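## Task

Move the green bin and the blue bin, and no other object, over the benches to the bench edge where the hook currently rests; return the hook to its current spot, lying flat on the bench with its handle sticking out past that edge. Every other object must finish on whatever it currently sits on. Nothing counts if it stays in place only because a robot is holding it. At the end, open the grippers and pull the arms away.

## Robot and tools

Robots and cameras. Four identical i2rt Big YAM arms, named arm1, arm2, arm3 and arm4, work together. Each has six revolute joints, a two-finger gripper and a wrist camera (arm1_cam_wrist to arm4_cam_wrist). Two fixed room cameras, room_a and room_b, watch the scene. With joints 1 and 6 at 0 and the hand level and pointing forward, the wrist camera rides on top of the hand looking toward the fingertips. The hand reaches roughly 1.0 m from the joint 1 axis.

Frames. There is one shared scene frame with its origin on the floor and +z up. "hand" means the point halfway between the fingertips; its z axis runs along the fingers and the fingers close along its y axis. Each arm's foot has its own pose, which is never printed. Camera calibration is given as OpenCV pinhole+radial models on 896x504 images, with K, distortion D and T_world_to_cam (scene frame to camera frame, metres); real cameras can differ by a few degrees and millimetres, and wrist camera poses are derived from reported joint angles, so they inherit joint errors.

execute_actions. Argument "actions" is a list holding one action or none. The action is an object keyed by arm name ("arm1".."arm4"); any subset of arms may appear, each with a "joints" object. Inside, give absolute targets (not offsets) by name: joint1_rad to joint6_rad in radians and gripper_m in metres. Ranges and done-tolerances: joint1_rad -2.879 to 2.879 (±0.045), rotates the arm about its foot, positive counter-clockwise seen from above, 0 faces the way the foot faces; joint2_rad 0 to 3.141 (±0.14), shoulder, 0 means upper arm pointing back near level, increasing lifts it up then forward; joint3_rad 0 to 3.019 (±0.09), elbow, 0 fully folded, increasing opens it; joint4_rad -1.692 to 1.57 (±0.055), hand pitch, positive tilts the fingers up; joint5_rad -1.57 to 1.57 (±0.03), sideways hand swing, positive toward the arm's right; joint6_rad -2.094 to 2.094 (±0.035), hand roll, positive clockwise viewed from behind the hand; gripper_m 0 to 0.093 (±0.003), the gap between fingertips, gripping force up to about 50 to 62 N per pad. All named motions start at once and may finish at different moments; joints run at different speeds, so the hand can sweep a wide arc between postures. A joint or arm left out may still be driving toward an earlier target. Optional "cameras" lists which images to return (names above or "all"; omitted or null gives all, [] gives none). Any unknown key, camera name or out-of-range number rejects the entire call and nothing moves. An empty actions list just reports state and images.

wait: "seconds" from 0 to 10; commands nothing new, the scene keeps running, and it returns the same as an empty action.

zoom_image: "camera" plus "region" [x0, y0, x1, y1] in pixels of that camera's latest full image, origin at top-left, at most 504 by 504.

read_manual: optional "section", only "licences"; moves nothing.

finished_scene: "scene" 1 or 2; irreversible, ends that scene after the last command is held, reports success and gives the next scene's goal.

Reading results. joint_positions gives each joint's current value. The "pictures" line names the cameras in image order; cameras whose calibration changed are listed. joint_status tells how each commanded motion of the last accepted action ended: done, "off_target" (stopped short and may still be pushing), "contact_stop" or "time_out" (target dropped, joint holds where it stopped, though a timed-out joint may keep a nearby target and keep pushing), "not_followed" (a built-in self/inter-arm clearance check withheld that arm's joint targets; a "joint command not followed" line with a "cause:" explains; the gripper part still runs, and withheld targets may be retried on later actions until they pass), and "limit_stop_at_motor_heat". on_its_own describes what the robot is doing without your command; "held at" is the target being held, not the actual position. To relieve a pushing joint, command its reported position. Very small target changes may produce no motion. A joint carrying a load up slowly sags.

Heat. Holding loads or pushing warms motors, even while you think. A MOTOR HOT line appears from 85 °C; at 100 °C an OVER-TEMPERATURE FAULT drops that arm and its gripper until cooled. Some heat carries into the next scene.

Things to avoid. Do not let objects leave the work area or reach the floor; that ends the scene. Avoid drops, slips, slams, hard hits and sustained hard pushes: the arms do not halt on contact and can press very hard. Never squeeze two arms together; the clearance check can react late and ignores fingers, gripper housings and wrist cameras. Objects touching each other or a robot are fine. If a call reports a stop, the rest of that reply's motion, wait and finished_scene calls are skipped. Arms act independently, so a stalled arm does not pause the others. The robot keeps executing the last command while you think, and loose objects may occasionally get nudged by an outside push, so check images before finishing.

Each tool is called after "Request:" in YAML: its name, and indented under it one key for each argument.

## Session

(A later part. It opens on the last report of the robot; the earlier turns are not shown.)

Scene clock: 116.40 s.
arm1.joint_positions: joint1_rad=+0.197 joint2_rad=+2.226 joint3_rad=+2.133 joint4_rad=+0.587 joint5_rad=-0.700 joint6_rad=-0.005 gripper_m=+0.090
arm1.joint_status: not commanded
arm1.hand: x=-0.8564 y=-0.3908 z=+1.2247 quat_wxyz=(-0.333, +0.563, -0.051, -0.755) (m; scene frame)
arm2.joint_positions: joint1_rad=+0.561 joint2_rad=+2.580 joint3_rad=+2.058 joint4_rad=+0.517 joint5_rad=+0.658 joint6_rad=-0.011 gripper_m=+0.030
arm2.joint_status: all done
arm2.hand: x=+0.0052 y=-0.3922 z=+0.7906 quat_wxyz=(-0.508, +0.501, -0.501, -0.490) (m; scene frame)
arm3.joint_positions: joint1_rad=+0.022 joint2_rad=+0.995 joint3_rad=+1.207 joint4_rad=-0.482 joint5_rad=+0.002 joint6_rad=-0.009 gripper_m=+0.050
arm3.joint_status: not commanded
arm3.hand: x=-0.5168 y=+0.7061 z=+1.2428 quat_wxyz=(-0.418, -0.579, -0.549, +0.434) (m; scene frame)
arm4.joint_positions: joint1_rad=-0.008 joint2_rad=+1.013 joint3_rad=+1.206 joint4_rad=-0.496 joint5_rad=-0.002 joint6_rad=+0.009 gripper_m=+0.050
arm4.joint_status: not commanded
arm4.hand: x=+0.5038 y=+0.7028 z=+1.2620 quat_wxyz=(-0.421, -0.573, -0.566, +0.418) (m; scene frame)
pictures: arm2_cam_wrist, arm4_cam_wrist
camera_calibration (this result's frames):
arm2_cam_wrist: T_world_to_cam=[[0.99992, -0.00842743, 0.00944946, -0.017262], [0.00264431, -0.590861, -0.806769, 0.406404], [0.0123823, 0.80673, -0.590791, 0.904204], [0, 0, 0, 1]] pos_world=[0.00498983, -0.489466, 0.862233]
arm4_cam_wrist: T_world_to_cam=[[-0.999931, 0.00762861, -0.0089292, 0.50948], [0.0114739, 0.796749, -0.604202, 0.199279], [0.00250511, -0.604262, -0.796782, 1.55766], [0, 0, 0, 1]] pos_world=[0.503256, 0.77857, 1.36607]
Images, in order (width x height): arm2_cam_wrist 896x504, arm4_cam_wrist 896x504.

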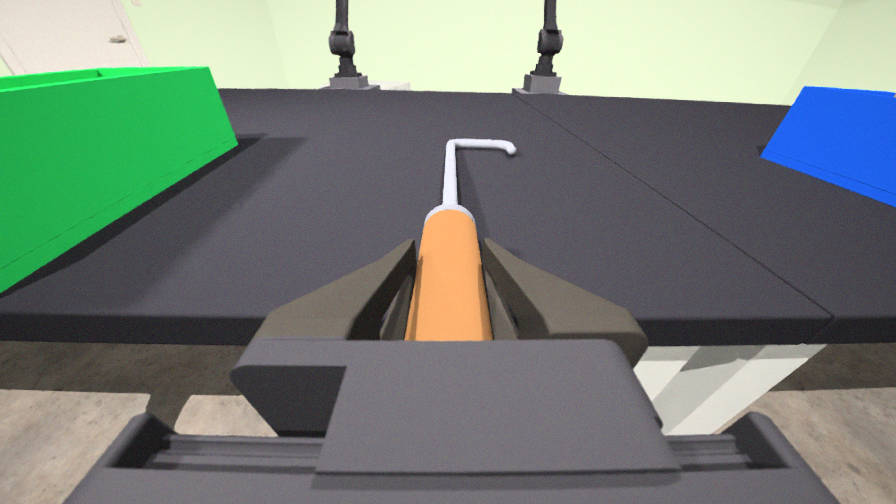

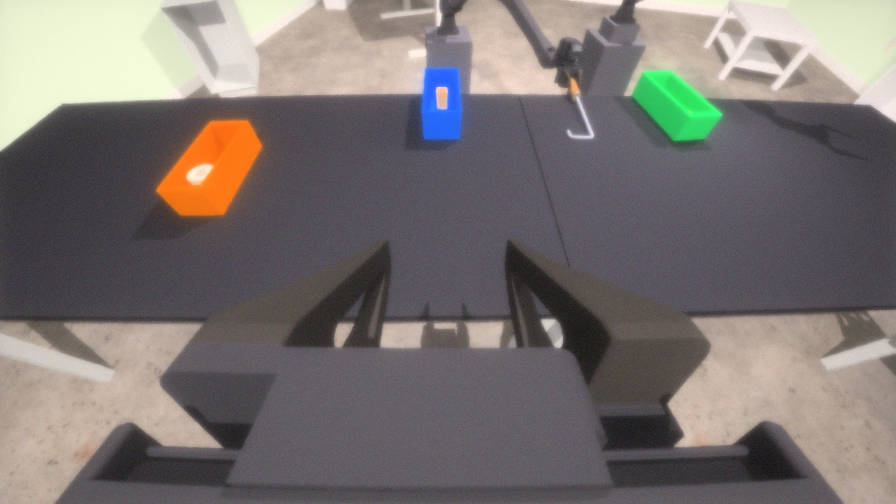

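Request:
execute_actions:
  actions:
    - {"arm2":{"joints":{"gripper_m":0.09}}}
  cameras: []

Request:
execute_actions:
  actions:
    - {"arm2":{"joints":{"joint2_rad":2.0}}}
  cameras: []

Request:
execute_actions:
  actions:
    - {"arm2":{"joints":{"joint1_rad":-0.4,"joint2_rad":1.2}},"arm1":{"joints":{"joint1_rad":-0.78,"joint3_rad":2.1}}}
  cameras: []

Request:
execute_actions:
  actions:
    - {"arm1":{"joints":{"joint2_rad":2.58}}}
  cameras: []

Request:
execute_actions:
  actions:
    - {"arm1":{"joints":{"joint2_rad":2.68}}}
  cameras: ["arm1_cam_wrist"]

Scene clock: 117.43 s.
arm1.joint_positions: joint1_rad=+0.197 joint2_rad=+2.226 joint3_rad=+2.133 joint4_rad=+0.587 joint5_rad=-0.700 joint6_rad=-0.005 gripper_m=+0.090
arm1.joint_status: not commanded
arm1.hand: x=-0.8564 y=-0.3908 z=+1.2247 quat_wxyz=(-0.333, +0.563, -0.051, -0.755) (m; scene frame)
arm2.joint_positions: joint1_rad=+0.561 joint2_rad=+2.580 joint3_rad=+2.058 joint4_rad=+0.517 joint5_rad=+0.658 joint6_rad=-0.008 gripper_m=+0.090
arm2.joint_status: all done
arm2.hand: x=+0.0052 y=-0.3922 z=+0.7910 quat_wxyz=(-0.508, +0.500, -0.502, -0.491) (m; scene frame)
arm3.joint_positions: joint1_rad=+0.022 joint2_rad=+0.995 joint3_rad=+1.207 joint4_rad=-0.482 joint5_rad=+0.002 joint6_rad=-0.009 gripper_m=+0.050
arm3.joint_status: not commanded
arm3.hand: x=-0.5168 y=+0.7061 z=+1.2428 quat_wxyz=(-0.418, -0.579, -0.549, +0.434) (m; scene frame)
arm4.joint_positions: joint1_rad=-0.008 joint2_rad=+1.013 joint3_rad=+1.206 joint4_rad=-0.496 joint5_rad=-0.002 joint6_rad=+0.009 gripper_m=+0.050
arm4.joint_status: not commanded
arm4.hand: x=+0.5038 y=+0.7028 z=+1.2620 quat_wxyz=(-0.421, -0.573, -0.566, +0.418) (m; scene frame)
pictures: none
No camera images: the call's "cameras" was empty. Leave "cameras" out to get every camera's image.

Scene clock: 119.57 s.
arm1.joint_positions: joint1_rad=+0.197 joint2_rad=+2.226 joint3_rad=+2.133 joint4_rad=+0.587 joint5_rad=-0.700 joint6_rad=-0.005 gripper_m=+0.090
arm1.joint_status: not commanded
arm1.hand: x=-0.8564 y=-0.3908 z=+1.2247 quat_wxyz=(-0.333, +0.563, -0.051, -0.755) (m; scene frame)
arm2.joint_positions: joint1_rad=+0.561 joint2_rad=+1.995 joint3_rad=+2.102 joint4_rad=+0.527 joint5_rad=+0.658 joint6_rad=-0.008 gripper_m=+0.090
arm2.joint_status: all done
arm2.hand: x=+0.0813 y=-0.4976 z=+1.3204 quat_wxyz=(-0.513, +0.256, -0.447, -0.687) (m; scene frame)
arm3.joint_positions: joint1_rad=+0.022 joint2_rad=+0.995 joint3_rad=+1.207 joint4_rad=-0.482 joint5_rad=+0.002 joint6_rad=-0.009 gripper_m=+0.050
arm3.joint_status: not commanded
arm3.hand: x=-0.5168 y=+0.7061 z=+1.2428 quat_wxyz=(-0.418, -0.579, -0.549, +0.434) (m; scene frame)
arm4.joint_positions: joint1_rad=-0.008 joint2_rad=+1.013 joint3_rad=+1.206 joint4_rad=-0.496 joint5_rad=-0.002 joint6_rad=+0.009 gripper_m=+0.050
arm4.joint_status: not commanded
arm4.hand: x=+0.5038 y=+0.7028 z=+1.2620 quat_wxyz=(-0.421, -0.573, -0.566, +0.418) (m; scene frame)
pictures: none
No camera images: the call's "cameras" was empty. Leave "cameras" out to get every camera's image.

Scene clock: 122.30 s.
arm1.joint_positions: joint1_rad=-0.777 joint2_rad=+2.223 joint3_rad=+2.093 joint4_rad=+0.587 joint5_rad=-0.696 joint6_rad=-0.004 gripper_m=+0.090
arm1.joint_status: all done
arm1.hand: x=-0.0369 y=-0.4339 z=+1.2009 quat_wxyz=(-0.636, +0.480, -0.325, -0.509) (m; scene frame)
arm2.joint_positions: joint1_rad=-0.391 joint2_rad=+1.193 joint3_rad=+2.092 joint4_rad=+0.522 joint5_rad=+0.662 joint6_rad=-0.007 gripper_m=+0.090
arm2.joint_status: all done
arm2.hand: x=+0.6332 y=-1.0220 z=+1.7234 quat_wxyz=(-0.779, -0.219, -0.247, -0.533) (m; scene frame)
arm3.joint_positions: joint1_rad=+0.022 joint2_rad=+0.995 joint3_rad=+1.207 joint4_rad=-0.482 joint5_rad=+0.002 joint6_rad=-0.009 gripper_m=+0.050
arm3.joint_status: not commanded
arm3.hand: x=-0.5168 y=+0.7061 z=+1.2428 quat_wxyz=(-0.418, -0.579, -0.549, +0.434) (m; scene frame)
arm4.joint_positions: joint1_rad=-0.008 joint2_rad=+1.013 joint3_rad=+1.206 joint4_rad=-0.496 joint5_rad=-0.002 joint6_rad=+0.009 gripper_m=+0.050
arm4.joint_status: not commanded
arm4.hand: x=+0.5038 y=+0.7028 z=+1.2620 quat_wxyz=(-0.421, -0.573, -0.566, +0.418) (m; scene frame)
pictures: none
No camera images: the call's "cameras" was empty. Leave "cameras" out to get every camera's image.

Scene clock: 124.27 s.
arm1.joint_positions: joint1_rad=-0.777 joint2_rad=+2.590 joint3_rad=+2.061 joint4_rad=+0.578 joint5_rad=-0.696 joint6_rad=-0.004 gripper_m=+0.090
arm1.joint_status: all done
arm1.hand: x=-0.0103 y=-0.4018 z=+0.8570 quat_wxyz=(-0.507, +0.508, -0.479, -0.506) (m; scene frame)
arm2.joint_positions: joint1_rad=-0.391 joint2_rad=+1.193 joint3_rad=+2.092 joint4_rad=+0.522 joint5_rad=+0.662 joint6_rad=-0.007 gripper_m=+0.090
arm2.joint_status: not commanded
arm2.hand: x=+0.6332 y=-1.0220 z=+1.7234 quat_wxyz=(-0.779, -0.219, -0.247, -0.533) (m; scene frame)
arm3.joint_positions: joint1_rad=+0.022 joint2_rad=+0.995 joint3_rad=+1.207 joint4_rad=-0.482 joint5_rad=+0.002 joint6_rad=-0.009 gripper_m=+0.050
arm3.joint_status: not commanded
arm3.hand: x=-0.5168 y=+0.7061 z=+1.2428 quat_wxyz=(-0.418, -0.579, -0.549, +0.434) (m; scene frame)
arm4.joint_positions: joint1_rad=-0.008 joint2_rad=+1.013 joint3_rad=+1.206 joint4_rad=-0.496 joint5_rad=-0.002 joint6_rad=+0.009 gripper_m=+0.050
arm4.joint_status: not commanded
arm4.hand: x=+0.5038 y=+0.7028 z=+1.2620 quat_wxyz=(-0.421, -0.573, -0.566, +0.418) (m; scene frame)
pictures: none
No camera images: the call's "cameras" was empty. Leave "cameras" out to get every camera's image.

Scene clock: 125.30 s.
arm1.joint_positions: joint1_rad=-0.777 joint2_rad=+2.700 joint3_rad=+2.064 joint4_rad=+0.578 joint5_rad=-0.696 joint6_rad=-0.004 gripper_m=+0.090
arm1.joint_status: all done
arm1.hand: x=-0.0166 y=-0.4103 z=+0.7612 quat_wxyz=(-0.469, +0.512, -0.516, -0.502) (m; scene frame)
arm2.joint_positions: joint1_rad=-0.391 joint2_rad=+1.193 joint3_rad=+2.092 joint4_rad=+0.522 joint5_rad=+0.662 joint6_rad=-0.007 gripper_m=+0.090
arm2.joint_status: not commanded
arm2.hand: x=+0.6332 y=-1.0220 z=+1.7234 quat_wxyz=(-0.779, -0.219, -0.247, -0.533) (m; scene frame)
arm3.joint_positions: joint1_rad=+0.022 joint2_rad=+0.995 joint3_rad=+1.207 joint4_rad=-0.482 joint5_rad=+0.002 joint6_rad=-0.009 gripper_m=+0.050
arm3.joint_status: not commanded
arm3.hand: x=-0.5168 y=+0.7061 z=+1.2428 quat_wxyz=(-0.418, -0.579, -0.549, +0.434) (m; scene frame)
arm4.joint_positions: joint1_rad=-0.008 joint2_rad=+1.013 joint3_rad=+1.206 joint4_rad=-0.496 joint5_rad=-0.002 joint6_rad=+0.009 gripper_m=+0.050
arm4.joint_status: not commanded
arm4.hand: x=+0.5038 y=+0.7028 z=+1.2620 quat_wxyz=(-0.421, -0.573, -0.566, +0.418) (m; scene frame)
pictures: arm1_cam_wrist
camera_calibration (this result's frames):
arm1_cam_wrist: T_world_to_cam=[[0.998636, 0.0219872, -0.0473567, 0.0598316], [-0.0235161, -0.620393, -0.783938, 0.350342], [-0.0466164, 0.783983, -0.61903, 0.919017], [0, 0, 0, 1]] pos_world=[-0.00867007, -0.504459, 0.846379]
Images, in order (width x height): arm1_cam_wrist 896x504.

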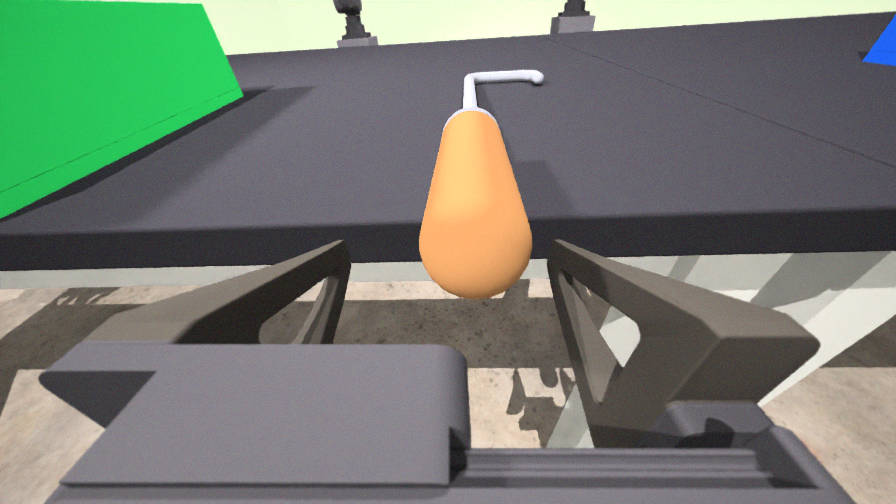

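Request:
execute_actions:
  actions:
    - {"arm1":{"joints":{"joint3_rad":2.18,"joint1_rad":-0.785}}}
  cameras: ["arm1_cam_wrist"]

Request:
execute_actions:
  actions:
    - {"arm1":{"joints":{"gripper_m":0}}}
  cameras: ["arm1_cam_wrist"]

Scene clock: 126.43 s.
arm1.joint_positions: joint1_rad=-0.777 joint2_rad=+2.697 joint3_rad=+2.139 joint4_rad=+0.578 joint5_rad=-0.696 joint6_rad=-0.004 gripper_m=+0.090
arm1.joint_status: all done
arm1.hand: x=-0.0061 y=-0.3967 z=+0.8025 quat_wxyz=(-0.496, +0.509, -0.489, -0.505) (m; scene frame)
arm2.joint_positions: joint1_rad=-0.391 joint2_rad=+1.193 joint3_rad=+2.092 joint4_rad=+0.522 joint5_rad=+0.662 joint6_rad=-0.007 gripper_m=+0.090
arm2.joint_status: not commanded
arm2.hand: x=+0.6332 y=-1.0220 z=+1.7234 quat_wxyz=(-0.779, -0.219, -0.247, -0.533) (m; scene frame)
arm3.joint_positions: joint1_rad=+0.022 joint2_rad=+0.995 joint3_rad=+1.207 joint4_rad=-0.482 joint5_rad=+0.002 joint6_rad=-0.009 gripper_m=+0.050
arm3.joint_status: not commanded
arm3.hand: x=-0.5168 y=+0.7061 z=+1.2428 quat_wxyz=(-0.418, -0.579, -0.549, +0.434) (m; scene frame)
arm4.joint_positions: joint1_rad=-0.008 joint2_rad=+1.013 joint3_rad=+1.206 joint4_rad=-0.496 joint5_rad=-0.002 joint6_rad=+0.009 gripper_m=+0.050
arm4.joint_status: not commanded
arm4.hand: x=+0.5038 y=+0.7028 z=+1.2620 quat_wxyz=(-0.421, -0.573, -0.566, +0.418) (m; scene frame)
pictures: arm1_cam_wrist
camera_calibration (this result's frames):
arm1_cam_wrist: T_world_to_cam=[[0.999719, 0.0236082, 0.00192343, 0.012085], [0.0150759, -0.571564, -0.820419, 0.440273], [-0.0182693, 0.820218, -0.57176, 0.911057], [0, 0, 0, 1]] pos_world=[-0.00207477, -0.495906, 0.882091]
Images, in order (width x height): arm1_cam_wrist 896x504.

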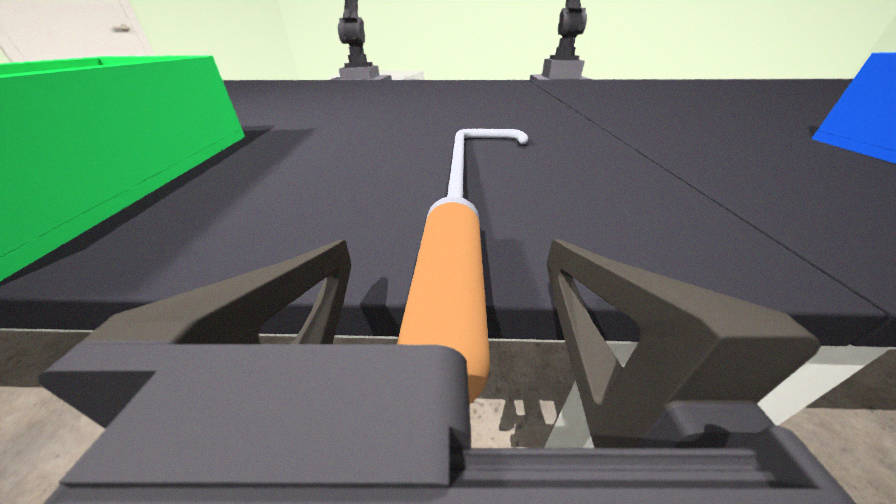

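Scene clock: 127.13 s.
arm1.joint_positions: joint1_rad=-0.778 joint2_rad=+2.697 joint3_rad=+2.139 joint4_rad=+0.578 joint5_rad=-0.696 joint6_rad=-0.004 gripper_m=+0.031
arm1.joint_status: gripper_m off_target (ended at +0.031, target +0.000)
arm1.hand: x=-0.0055 y=-0.3971 z=+0.8025 quat_wxyz=(-0.497, +0.509, -0.489, -0.505) (m; scene frame)
arm2.joint_positions: joint1_rad=-0.391 joint2_rad=+1.193 joint3_rad=+2.092 joint4_rad=+0.522 joint5_rad=+0.662 joint6_rad=-0.007 gripper_m=+0.090
arm2.joint_status: not commanded
arm2.hand: x=+0.6332 y=-1.0220 z=+1.7234 quat_wxyz=(-0.779, -0.219, -0.247, -0.533) (m; scene frame)
arm3.joint_positions: joint1_rad=+0.022 joint2_rad=+0.995 joint3_rad=+1.207 joint4_rad=-0.482 joint5_rad=+0.002 joint6_rad=-0.009 gripper_m=+0.050
arm3.joint_status: not commanded
arm3.hand: x=-0.5168 y=+0.7061 z=+1.2428 quat_wxyz=(-0.418, -0.579, -0.549, +0.434) (m; scene frame)
arm4.joint_positions: joint1_rad=-0.008 joint2_rad=+1.013 joint3_rad=+1.206 joint4_rad=-0.496 joint5_rad=-0.002 joint6_rad=+0.009 gripper_m=+0.050
arm4.joint_status: not commanded
arm4.hand: x=+0.5038 y=+0.7028 z=+1.2620 quat_wxyz=(-0.421, -0.573, -0.566, +0.418) (m; scene frame)
pictures: arm1_cam_wrist
camera_calibration (this result's frames):
arm1_cam_wrist: T_world_to_cam=[[0.999728, 0.0232269, 0.0019338, 0.0113949], [0.0148665, -0.571575, -0.820415, 0.440044], [-0.0179504, 0.820221, -0.571765, 0.911379], [0, 0, 0, 1]] pos_world=[-0.00157413, -0.496279, 0.882092]
Images, in order (width x height): arm1_cam_wrist 896x504.

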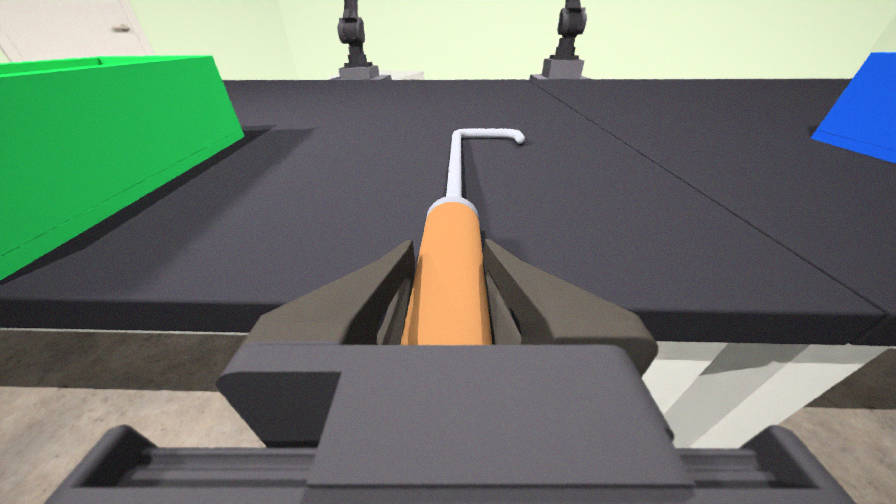

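Request:
execute_actions:
  actions:
    - {"arm1":{"joints":{"joint2_rad":2.55,"joint6_rad":1.48,"joint5_rad":-0.5}}}
  cameras: []

Request:
execute_actions:
  actions:
    - {"arm1":{"joints":{"joint2_rad":2.2,"joint4_rad":0.2,"joint5_rad":0}}}
  cameras: []

Request:
execute_actions:
  actions:
    - {"arm1":{"joints":{"joint1_rad":0.33}}}
  cameras: []

Request:
execute_actions:
  actions:
    - {"arm1":{"joints":{"joint2_rad":2.3,"joint3_rad":1.66,"joint4_rad":0.85}}}
  cameras: ["arm1_cam_wrist","arm3_cam_wrist"]

Scene clock: 129.53 s.
arm1.joint_positions: joint1_rad=-0.786 joint2_rad=+2.614 joint3_rad=+2.139 joint4_rad=+0.565 joint5_rad=-0.501 joint6_rad=+1.459 gripper_m=+0.031
arm1.joint_status: all done
arm1.hand: x=+0.0375 y=-0.3985 z=+0.8764 quat_wxyz=(-0.118, -0.007, -0.683, -0.720) (m; scene frame)
arm2.joint_positions: joint1_rad=-0.391 joint2_rad=+1.193 joint3_rad=+2.092 joint4_rad=+0.522 joint5_rad=+0.662 joint6_rad=-0.007 gripper_m=+0.090
arm2.joint_status: not commanded
arm2.hand: x=+0.6332 y=-1.0220 z=+1.7234 quat_wxyz=(-0.779, -0.219, -0.247, -0.533) (m; scene frame)
arm3.joint_positions: joint1_rad=+0.022 joint2_rad=+0.995 joint3_rad=+1.207 joint4_rad=-0.482 joint5_rad=+0.002 joint6_rad=-0.009 gripper_m=+0.050
arm3.joint_status: not commanded
arm3.hand: x=-0.5168 y=+0.7061 z=+1.2428 quat_wxyz=(-0.418, -0.579, -0.549, +0.434) (m; scene frame)
arm4.joint_positions: joint1_rad=-0.008 joint2_rad=+1.013 joint3_rad=+1.206 joint4_rad=-0.496 joint5_rad=-0.002 joint6_rad=+0.009 gripper_m=+0.050
arm4.joint_status: not commanded
arm4.hand: x=+0.5038 y=+0.7028 z=+1.2620 quat_wxyz=(-0.421, -0.573, -0.566, +0.418) (m; scene frame)
pictures: none
No camera images: the call's "cameras" was empty. Leave "cameras" out to get every camera's image.

Scene clock: 131.47 s.
arm1.joint_positions: joint1_rad=-0.786 joint2_rad=+2.265 joint3_rad=+2.129 joint4_rad=+0.168 joint5_rad=-0.002 joint6_rad=+1.467 gripper_m=+0.031
arm1.joint_status: all done
arm1.hand: x=+0.0991 y=-0.4520 z=+1.1034 quat_wxyz=(-0.271, -0.196, -0.672, -0.660) (m; scene frame)
arm2.joint_positions: joint1_rad=-0.391 joint2_rad=+1.193 joint3_rad=+2.092 joint4_rad=+0.522 joint5_rad=+0.662 joint6_rad=-0.007 gripper_m=+0.090
arm2.joint_status: not commanded
arm2.hand: x=+0.6332 y=-1.0220 z=+1.7234 quat_wxyz=(-0.779, -0.219, -0.247, -0.533) (m; scene frame)
arm3.joint_positions: joint1_rad=+0.022 joint2_rad=+0.995 joint3_rad=+1.207 joint4_rad=-0.482 joint5_rad=+0.002 joint6_rad=-0.009 gripper_m=+0.050
arm3.joint_status: not commanded
arm3.hand: x=-0.5168 y=+0.7061 z=+1.2428 quat_wxyz=(-0.418, -0.579, -0.549, +0.434) (m; scene frame)
arm4.joint_positions: joint1_rad=-0.008 joint2_rad=+1.013 joint3_rad=+1.206 joint4_rad=-0.496 joint5_rad=-0.002 joint6_rad=+0.009 gripper_m=+0.050
arm4.joint_status: not commanded
arm4.hand: x=+0.5038 y=+0.7028 z=+1.2620 quat_wxyz=(-0.421, -0.573, -0.566, +0.418) (m; scene frame)
pictures: none
No camera images: the call's "cameras" was empty. Leave "cameras" out to get every camera's image.

Scene clock: 134.27 s.
arm1.joint_positions: joint1_rad=+0.334 joint2_rad=+2.268 joint3_rad=+2.129 joint4_rad=+0.168 joint5_rad=+0.000 joint6_rad=+1.435 gripper_m=+0.030
arm1.joint_status: all done
arm1.hand: x=-0.8936 y=-0.3360 z=+1.1043 quat_wxyz=(+0.113, +0.197, -0.672, -0.705) (m; scene frame)
arm2.joint_positions: joint1_rad=-0.391 joint2_rad=+1.193 joint3_rad=+2.092 joint4_rad=+0.522 joint5_rad=+0.662 joint6_rad=-0.007 gripper_m=+0.090
arm2.joint_status: not commanded
arm2.hand: x=+0.6332 y=-1.0220 z=+1.7234 quat_wxyz=(-0.779, -0.219, -0.247, -0.533) (m; scene frame)
arm3.joint_positions: joint1_rad=+0.022 joint2_rad=+0.995 joint3_rad=+1.207 joint4_rad=-0.482 joint5_rad=+0.002 joint6_rad=-0.009 gripper_m=+0.050
arm3.joint_status: not commanded
arm3.hand: x=-0.5168 y=+0.7061 z=+1.2428 quat_wxyz=(-0.418, -0.579, -0.549, +0.434) (m; scene frame)
arm4.joint_positions: joint1_rad=-0.008 joint2_rad=+1.013 joint3_rad=+1.206 joint4_rad=-0.496 joint5_rad=-0.002 joint6_rad=+0.009 gripper_m=+0.050
arm4.joint_status: not commanded
arm4.hand: x=+0.5038 y=+0.7028 z=+1.2620 quat_wxyz=(-0.421, -0.573, -0.566, +0.418) (m; scene frame)
pictures: none
No camera images: the call's "cameras" was empty. Leave "cameras" out to get every camera's image.

Scene clock: 135.67 s.
arm1.joint_positions: joint1_rad=+0.334 joint2_rad=+2.364 joint3_rad=+1.640 joint4_rad=+0.798 joint5_rad=+0.000 joint6_rad=+1.456 gripper_m=+0.030
arm1.joint_status: all done
arm1.hand: x=-0.8641 y=-0.4021 z=+0.8865 quat_wxyz=(+0.123, +0.185, -0.658, -0.719) (m; scene frame)
arm2.joint_positions: joint1_rad=-0.391 joint2_rad=+1.193 joint3_rad=+2.092 joint4_rad=+0.522 joint5_rad=+0.662 joint6_rad=-0.007 gripper_m=+0.090
arm2.joint_status: not commanded
arm2.hand: x=+0.6332 y=-1.0220 z=+1.7234 quat_wxyz=(-0.779, -0.219, -0.247, -0.533) (m; scene frame)
arm3.joint_positions: joint1_rad=+0.022 joint2_rad=+0.995 joint3_rad=+1.207 joint4_rad=-0.482 joint5_rad=+0.002 joint6_rad=-0.009 gripper_m=+0.050
arm3.joint_status: not commanded
arm3.hand: x=-0.5168 y=+0.7061 z=+1.2428 quat_wxyz=(-0.418, -0.579, -0.549, +0.434) (m; scene frame)
arm4.joint_positions: joint1_rad=-0.008 joint2_rad=+1.013 joint3_rad=+1.206 joint4_rad=-0.496 joint5_rad=-0.002 joint6_rad=+0.009 gripper_m=+0.050
arm4.joint_status: not commanded
arm4.hand: x=+0.5038 y=+0.7028 z=+1.2620 quat_wxyz=(-0.421, -0.573, -0.566, +0.418) (m; scene frame)
pictures: arm1_cam_wrist, arm3_cam_wrist
camera_calibration (this result's frames):
arm1_cam_wrist: T_world_to_cam=[[0.0599539, 0.0949503, -0.993675, 0.969049], [-0.492705, -0.862935, -0.112185, -0.664824], [-0.868129, 0.496315, -0.00495384, -0.419251], [0, 0, 0, 1]] pos_world=[-0.749624, -0.457631, 0.88626]
arm3_cam_wrist: T_world_to_cam=[[-0.998371, 0.0547362, -0.016092, -0.53525], [0.0527999, 0.779583, -0.62407, 0.259464], [-0.0216142, -0.623903, -0.781203, 1.52538], [0, 0, 0, 1]] pos_world=[-0.515108, 0.778711, 1.34494]
Images, in order (width x height): arm1_cam_wrist 896x504, arm3_cam_wrist 896x504.

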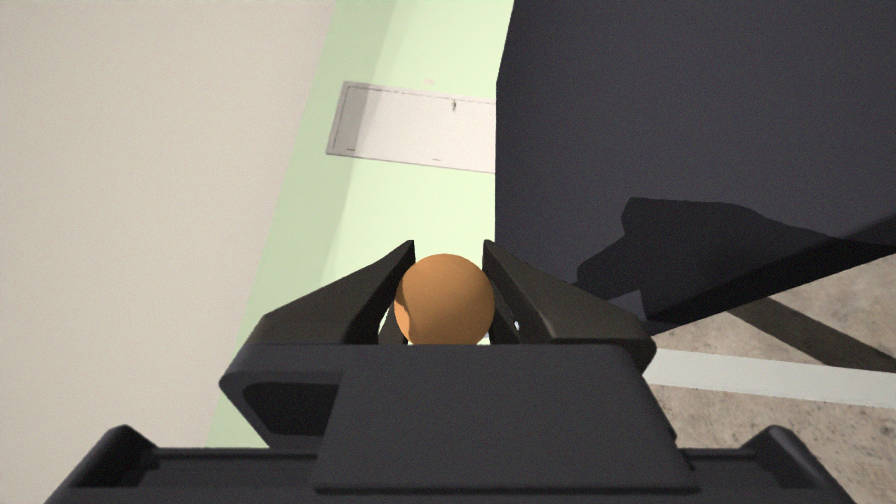

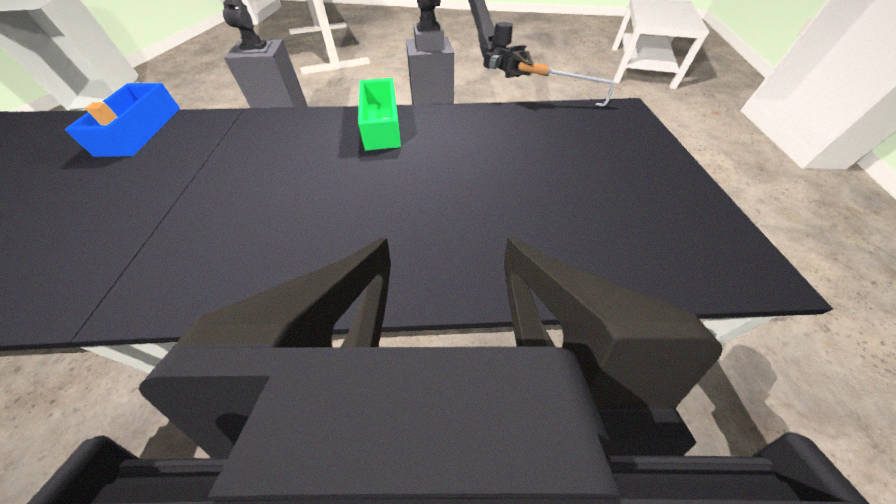

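Same trick: yaw right, unroll onto table.

Request:
execute_actions:
  actions:
    - {"arm1":{"joints":{"joint5_rad":0.7,"joint1_rad":0.4,"joint2_rad":2.45,"joint3_rad":1.85,"joint4_rad":0.75}}}
  cameras: ["arm3_cam_wrist"]

Request:
execute_actions:
  actions:
    - {"arm1":{"joints":{"joint6_rad":0.6}}}
  cameras: ["arm3_cam_wrist"]

Scene clock: 137.20 s.
arm1.joint_positions: joint1_rad=+0.400 joint2_rad=+2.462 joint3_rad=+1.791 joint4_rad=+0.754 joint5_rad=+0.695 joint6_rad=+1.487 gripper_m=+0.030
arm1.joint_status: all done
arm1.hand: x=-0.8161 y=-0.3814 z=+0.8684 quat_wxyz=(-0.077, -0.055, -0.687, -0.721) (m; scene frame)
arm2.joint_positions: joint1_rad=-0.391 joint2_rad=+1.193 joint3_rad=+2.092 joint4_rad=+0.522 joint5_rad=+0.662 joint6_rad=-0.007 gripper_m=+0.090
arm2.joint_status: not commanded
arm2.hand: x=+0.6332 y=-1.0220 z=+1.7234 quat_wxyz=(-0.779, -0.219, -0.247, -0.533) (m; scene frame)
arm3.joint_positions: joint1_rad=+0.022 joint2_rad=+0.995 joint3_rad=+1.207 joint4_rad=-0.482 joint5_rad=+0.002 joint6_rad=-0.009 gripper_m=+0.050
arm3.joint_status: not commanded
arm3.hand: x=-0.5168 y=+0.7061 z=+1.2428 quat_wxyz=(-0.418, -0.579, -0.549, +0.434) (m; scene frame)
arm4.joint_positions: joint1_rad=-0.008 joint2_rad=+1.013 joint3_rad=+1.206 joint4_rad=-0.496 joint5_rad=-0.002 joint6_rad=+0.009 gripper_m=+0.050
arm4.joint_status: not commanded
arm4.hand: x=+0.5038 y=+0.7028 z=+1.2620 quat_wxyz=(-0.421, -0.573, -0.566, +0.418) (m; scene frame)
pictures: arm3_cam_wrist
camera_calibration (this result's frames):
arm3_cam_wrist: T_world_to_cam=[[-0.998371, 0.0547362, -0.016092, -0.53525], [0.0527999, 0.779583, -0.62407, 0.259464], [-0.0216142, -0.623903, -0.781203, 1.52538], [0, 0, 0, 1]] pos_world=[-0.515108, 0.778711, 1.34494]
Images, in order (width x height): arm3_cam_wrist 896x504.

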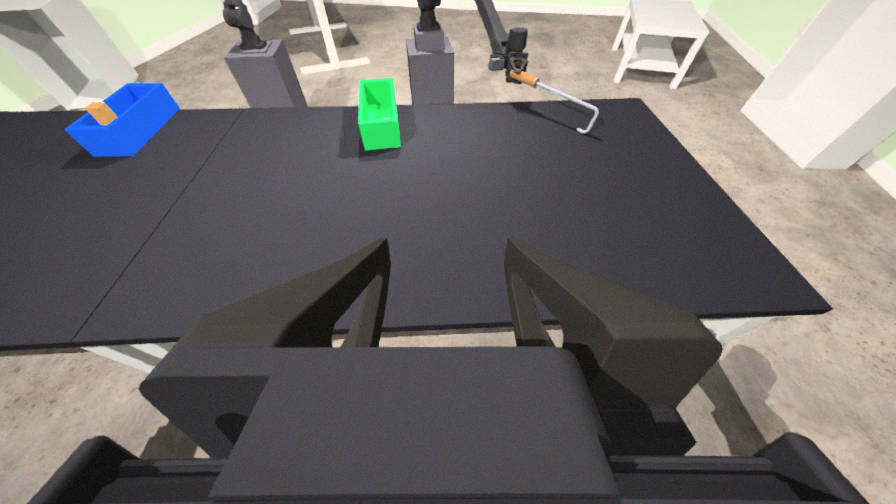

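Scene clock: 139.07 s.
arm1.joint_positions: joint1_rad=+0.415 joint2_rad=+2.427 joint3_rad=+1.841 joint4_rad=+0.775 joint5_rad=+0.690 joint6_rad=+0.629 gripper_m=+0.030
arm1.joint_status: all done
arm1.hand: x=-0.8334 y=-0.3772 z=+0.9278 quat_wxyz=(-0.358, +0.208, -0.625, -0.662) (m; scene frame)
arm2.joint_positions: joint1_rad=-0.391 joint2_rad=+1.193 joint3_rad=+2.092 joint4_rad=+0.522 joint5_rad=+0.662 joint6_rad=-0.007 gripper_m=+0.090
arm2.joint_status: not commanded
arm2.hand: x=+0.6332 y=-1.0220 z=+1.7234 quat_wxyz=(-0.779, -0.219, -0.247, -0.533) (m; scene frame)
arm3.joint_positions: joint1_rad=+0.022 joint2_rad=+0.995 joint3_rad=+1.207 joint4_rad=-0.482 joint5_rad=+0.002 joint6_rad=-0.009 gripper_m=+0.050
arm3.joint_status: not commanded
arm3.hand: x=-0.5168 y=+0.7061 z=+1.2428 quat_wxyz=(-0.418, -0.579, -0.549, +0.434) (m; scene frame)
arm4.joint_positions: joint1_rad=-0.008 joint2_rad=+1.013 joint3_rad=+1.206 joint4_rad=-0.496 joint5_rad=-0.002 joint6_rad=+0.009 gripper_m=+0.050
arm4.joint_status: not commanded
arm4.hand: x=+0.5038 y=+0.7028 z=+1.2620 quat_wxyz=(-0.421, -0.573, -0.566, +0.418) (m; scene frame)
pictures: arm3_cam_wrist
camera_calibration (this result's frames):
arm3_cam_wrist: T_world_to_cam=[[-0.998371, 0.0547362, -0.016092, -0.53525], [0.0527999, 0.779583, -0.62407, 0.259464], [-0.0216142, -0.623903, -0.781203, 1.52538], [0, 0, 0, 1]] pos_world=[-0.515108, 0.778711, 1.34494]
Images, in order (width x height): arm3_cam_wrist 896x504.

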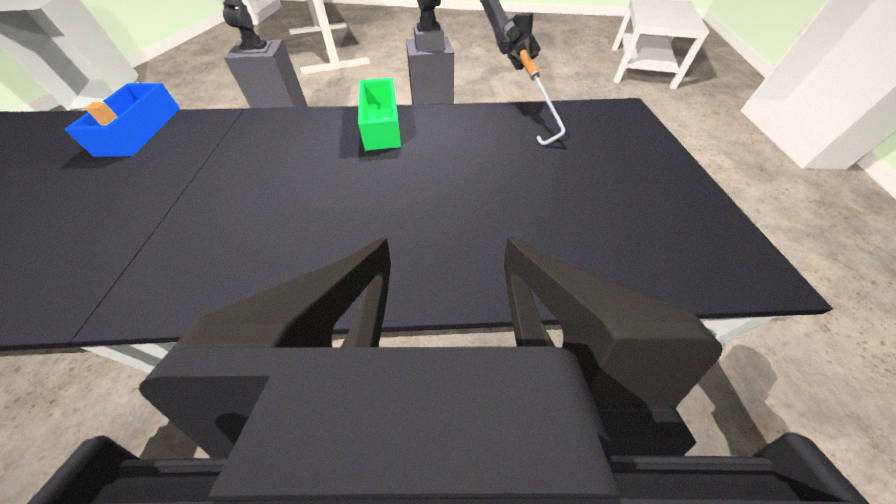

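Request:
execute_actions:
  actions:
    - {"arm1":{"joints":{"joint6_rad":0,"joint5_rad":0.05,"joint1_rad":0.33,"joint3_rad":1.7,"joint4_rad":0.85}}}
  cameras: []

Request:
execute_actions:
  actions:
    - {"arm1":{"joints":{"joint2_rad":2.46,"joint3_rad":1.57,"joint4_rad":0.92}}}
  cameras: ["arm1_cam_wrist"]

Request:
execute_actions:
  actions:
    - {"arm1":{"joints":{"gripper_m":0.09}}}
  cameras: []

Request:
execute_actions:
  actions:
    - {"arm1":{"joints":{"joint2_rad":1.6}}}
  cameras: ["arm3_cam_wrist","room_b"]

Scene clock: 140.97 s.
arm1.joint_positions: joint1_rad=+0.322 joint2_rad=+2.459 joint3_rad=+1.692 joint4_rad=+0.844 joint5_rad=+0.057 joint6_rad=+0.008 gripper_m=+0.030
arm1.joint_status: all done
arm1.hand: x=-0.8491 y=-0.3870 z=+0.8437 quat_wxyz=(-0.405, +0.560, -0.391, -0.608) (m; scene frame)
arm2.joint_positions: joint1_rad=-0.391 joint2_rad=+1.193 joint3_rad=+2.092 joint4_rad=+0.522 joint5_rad=+0.662 joint6_rad=-0.007 gripper_m=+0.090
arm2.joint_status: not commanded
arm2.hand: x=+0.6332 y=-1.0220 z=+1.7234 quat_wxyz=(-0.779, -0.219, -0.247, -0.533) (m; scene frame)
arm3.joint_positions: joint1_rad=+0.022 joint2_rad=+0.995 joint3_rad=+1.207 joint4_rad=-0.482 joint5_rad=+0.002 joint6_rad=-0.009 gripper_m=+0.050
arm3.joint_status: not commanded
arm3.hand: x=-0.5168 y=+0.7061 z=+1.2428 quat_wxyz=(-0.418, -0.579, -0.549, +0.434) (m; scene frame)
arm4.joint_positions: joint1_rad=-0.008 joint2_rad=+1.013 joint3_rad=+1.206 joint4_rad=-0.496 joint5_rad=-0.002 joint6_rad=+0.009 gripper_m=+0.050
arm4.joint_status: not commanded
arm4.hand: x=+0.5038 y=+0.7028 z=+1.2620 quat_wxyz=(-0.421, -0.573, -0.566, +0.418) (m; scene frame)
pictures: none
No camera images: the call's "cameras" was empty. Leave "cameras" out to get every camera's image.

Scene clock: 141.73 s.
arm1.joint_positions: joint1_rad=+0.323 joint2_rad=+2.459 joint3_rad=+1.573 joint4_rad=+0.918 joint5_rad=+0.053 joint6_rad=+0.008 gripper_m=+0.030
arm1.joint_status: all done
arm1.hand: x=-0.8369 y=-0.4179 z=+0.8020 quat_wxyz=(-0.395, +0.575, -0.398, -0.596) (m; scene frame)
arm2.joint_positions: joint1_rad=-0.391 joint2_rad=+1.193 joint3_rad=+2.092 joint4_rad=+0.522 joint5_rad=+0.662 joint6_rad=-0.007 gripper_m=+0.090
arm2.joint_status: not commanded
arm2.hand: x=+0.6332 y=-1.0220 z=+1.7234 quat_wxyz=(-0.779, -0.219, -0.247, -0.533) (m; scene frame)
arm3.joint_positions: joint1_rad=+0.022 joint2_rad=+0.995 joint3_rad=+1.207 joint4_rad=-0.482 joint5_rad=+0.002 joint6_rad=-0.009 gripper_m=+0.050
arm3.joint_status: not commanded
arm3.hand: x=-0.5168 y=+0.7061 z=+1.2428 quat_wxyz=(-0.418, -0.579, -0.549, +0.434) (m; scene frame)
arm4.joint_positions: joint1_rad=-0.008 joint2_rad=+1.013 joint3_rad=+1.206 joint4_rad=-0.496 joint5_rad=-0.002 joint6_rad=+0.009 gripper_m=+0.050
arm4.joint_status: not commanded
arm4.hand: x=+0.5038 y=+0.7028 z=+1.2620 quat_wxyz=(-0.421, -0.573, -0.566, +0.418) (m; scene frame)
pictures: arm1_cam_wrist
camera_calibration (this result's frames):
arm1_cam_wrist: T_world_to_cam=[[0.930033, 0.366371, -0.0284808, 0.952515], [0.181788, -0.526053, -0.830796, 0.607104], [-0.319362, 0.76749, -0.555848, 0.626206], [0, 0, 0, 1]] pos_world=[-0.796248, -0.510213, 0.879584]
Images, in order (width x height): arm1_cam_wrist 896x504.

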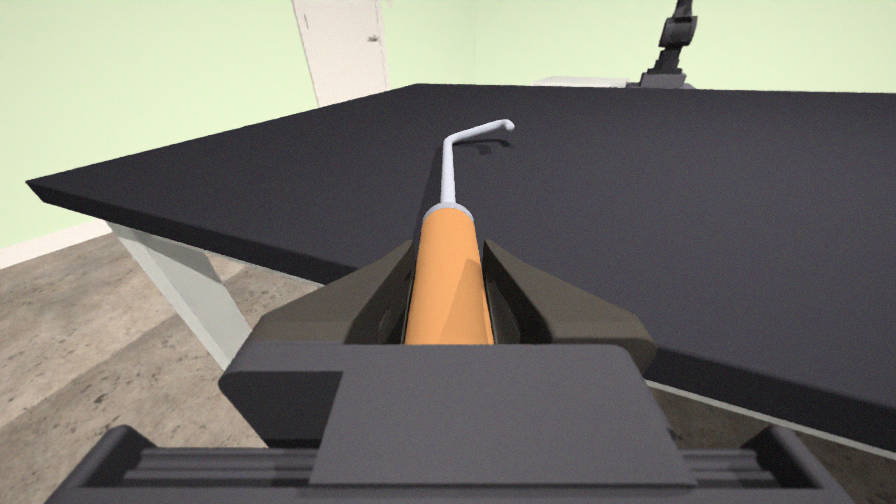

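Scene clock: 142.43 s.
arm1.joint_positions: joint1_rad=+0.323 joint2_rad=+2.459 joint3_rad=+1.569 joint4_rad=+0.918 joint5_rad=+0.053 joint6_rad=+0.007 gripper_m=+0.090
arm1.joint_status: all done
arm1.hand: x=-0.8365 y=-0.4189 z=+0.8002 quat_wxyz=(-0.395, +0.576, -0.398, -0.594) (m; scene frame)
arm2.joint_positions: joint1_rad=-0.391 joint2_rad=+1.193 joint3_rad=+2.092 joint4_rad=+0.522 joint5_rad=+0.662 joint6_rad=-0.007 gripper_m=+0.090
arm2.joint_status: not commanded
arm2.hand: x=+0.6332 y=-1.0220 z=+1.7234 quat_wxyz=(-0.779, -0.219, -0.247, -0.533) (m; scene frame)
arm3.joint_positions: joint1_rad=+0.022 joint2_rad=+0.995 joint3_rad=+1.207 joint4_rad=-0.482 joint5_rad=+0.002 joint6_rad=-0.009 gripper_m=+0.050
arm3.joint_status: not commanded
arm3.hand: x=-0.5168 y=+0.7061 z=+1.2428 quat_wxyz=(-0.418, -0.579, -0.549, +0.434) (m; scene frame)
arm4.joint_positions: joint1_rad=-0.008 joint2_rad=+1.013 joint3_rad=+1.206 joint4_rad=-0.496 joint5_rad=-0.002 joint6_rad=+0.009 gripper_m=+0.050
arm4.joint_status: not commanded
arm4.hand: x=+0.5038 y=+0.7028 z=+1.2620 quat_wxyz=(-0.421, -0.573, -0.566, +0.418) (m; scene frame)
pictures: none
No camera images: the call's "cameras" was empty. Leave "cameras" out to get every camera's image.

Scene clock: 144.33 s.
arm1.joint_positions: joint1_rad=+0.323 joint2_rad=+1.619 joint3_rad=+1.557 joint4_rad=+0.925 joint5_rad=+0.053 joint6_rad=+0.007 gripper_m=+0.090
arm1.joint_status: all done
arm1.hand: x=-0.7508 y=-0.5888 z=+1.4439 quat_wxyz=(-0.508, +0.279, -0.215, -0.786) (m; scene frame)
arm2.joint_positions: joint1_rad=-0.391 joint2_rad=+1.193 joint3_rad=+2.092 joint4_rad=+0.522 joint5_rad=+0.662 joint6_rad=-0.007 gripper_m=+0.090
arm2.joint_status: not commanded
arm2.hand: x=+0.6332 y=-1.0220 z=+1.7234 quat_wxyz=(-0.779, -0.219, -0.247, -0.533) (m; scene frame)
arm3.joint_positions: joint1_rad=+0.022 joint2_rad=+0.995 joint3_rad=+1.207 joint4_rad=-0.482 joint5_rad=+0.002 joint6_rad=-0.009 gripper_m=+0.050
arm3.joint_status: not commanded
arm3.hand: x=-0.5168 y=+0.7061 z=+1.2428 quat_wxyz=(-0.418, -0.579, -0.549, +0.434) (m; scene frame)
arm4.joint_positions: joint1_rad=-0.008 joint2_rad=+1.013 joint3_rad=+1.206 joint4_rad=-0.496 joint5_rad=-0.002 joint6_rad=+0.009 gripper_m=+0.050
arm4.joint_status: not commanded
arm4.hand: x=+0.5038 y=+0.7028 z=+1.2620 quat_wxyz=(-0.421, -0.573, -0.566, +0.418) (m; scene frame)
pictures: arm3_cam_wrist, room_b
camera_calibration (this result's frames):
arm3_cam_wrist: T_world_to_cam=[[-0.998371, 0.0547362, -0.016092, -0.53525], [0.0527999, 0.779583, -0.62407, 0.259464], [-0.0216142, -0.623903, -0.781203, 1.52538], [0, 0, 0, 1]] pos_world=[-0.515108, 0.778711, 1.34494]
Images, in order (width x height): arm3_cam_wrist 896x504, room_b 896x504.

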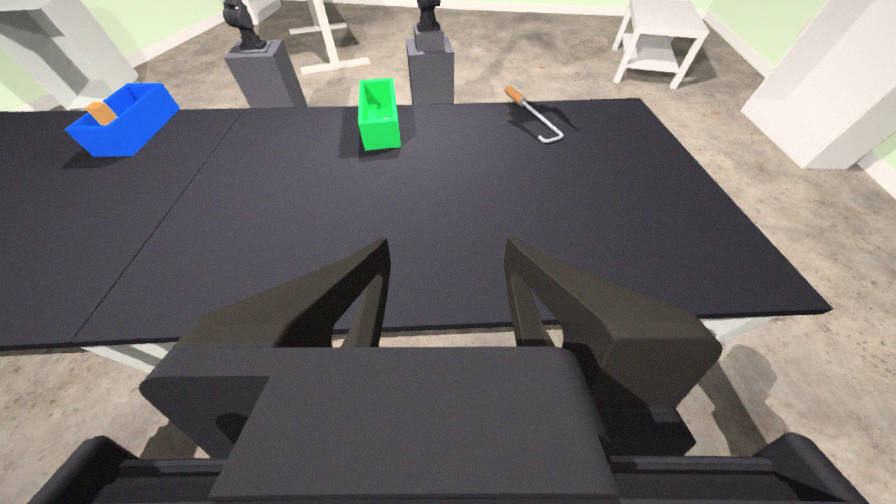

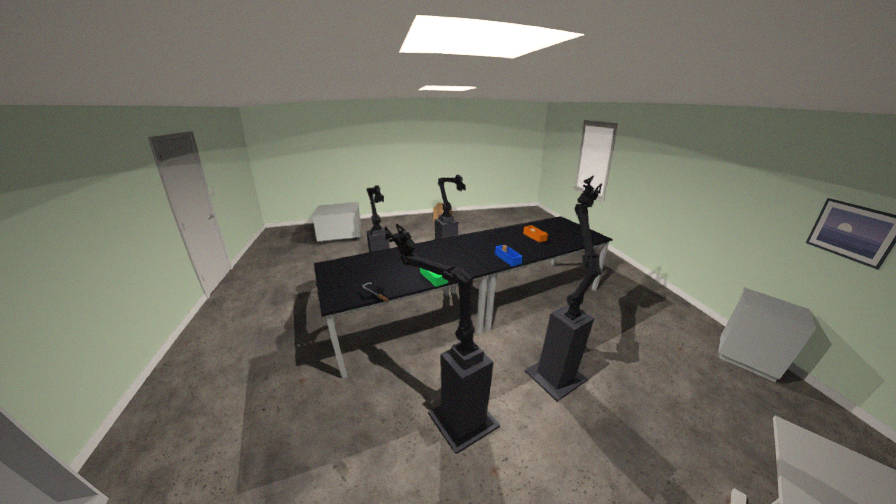

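Request:
finished_scene:
  scene: 2

The scene is finished: the task was done.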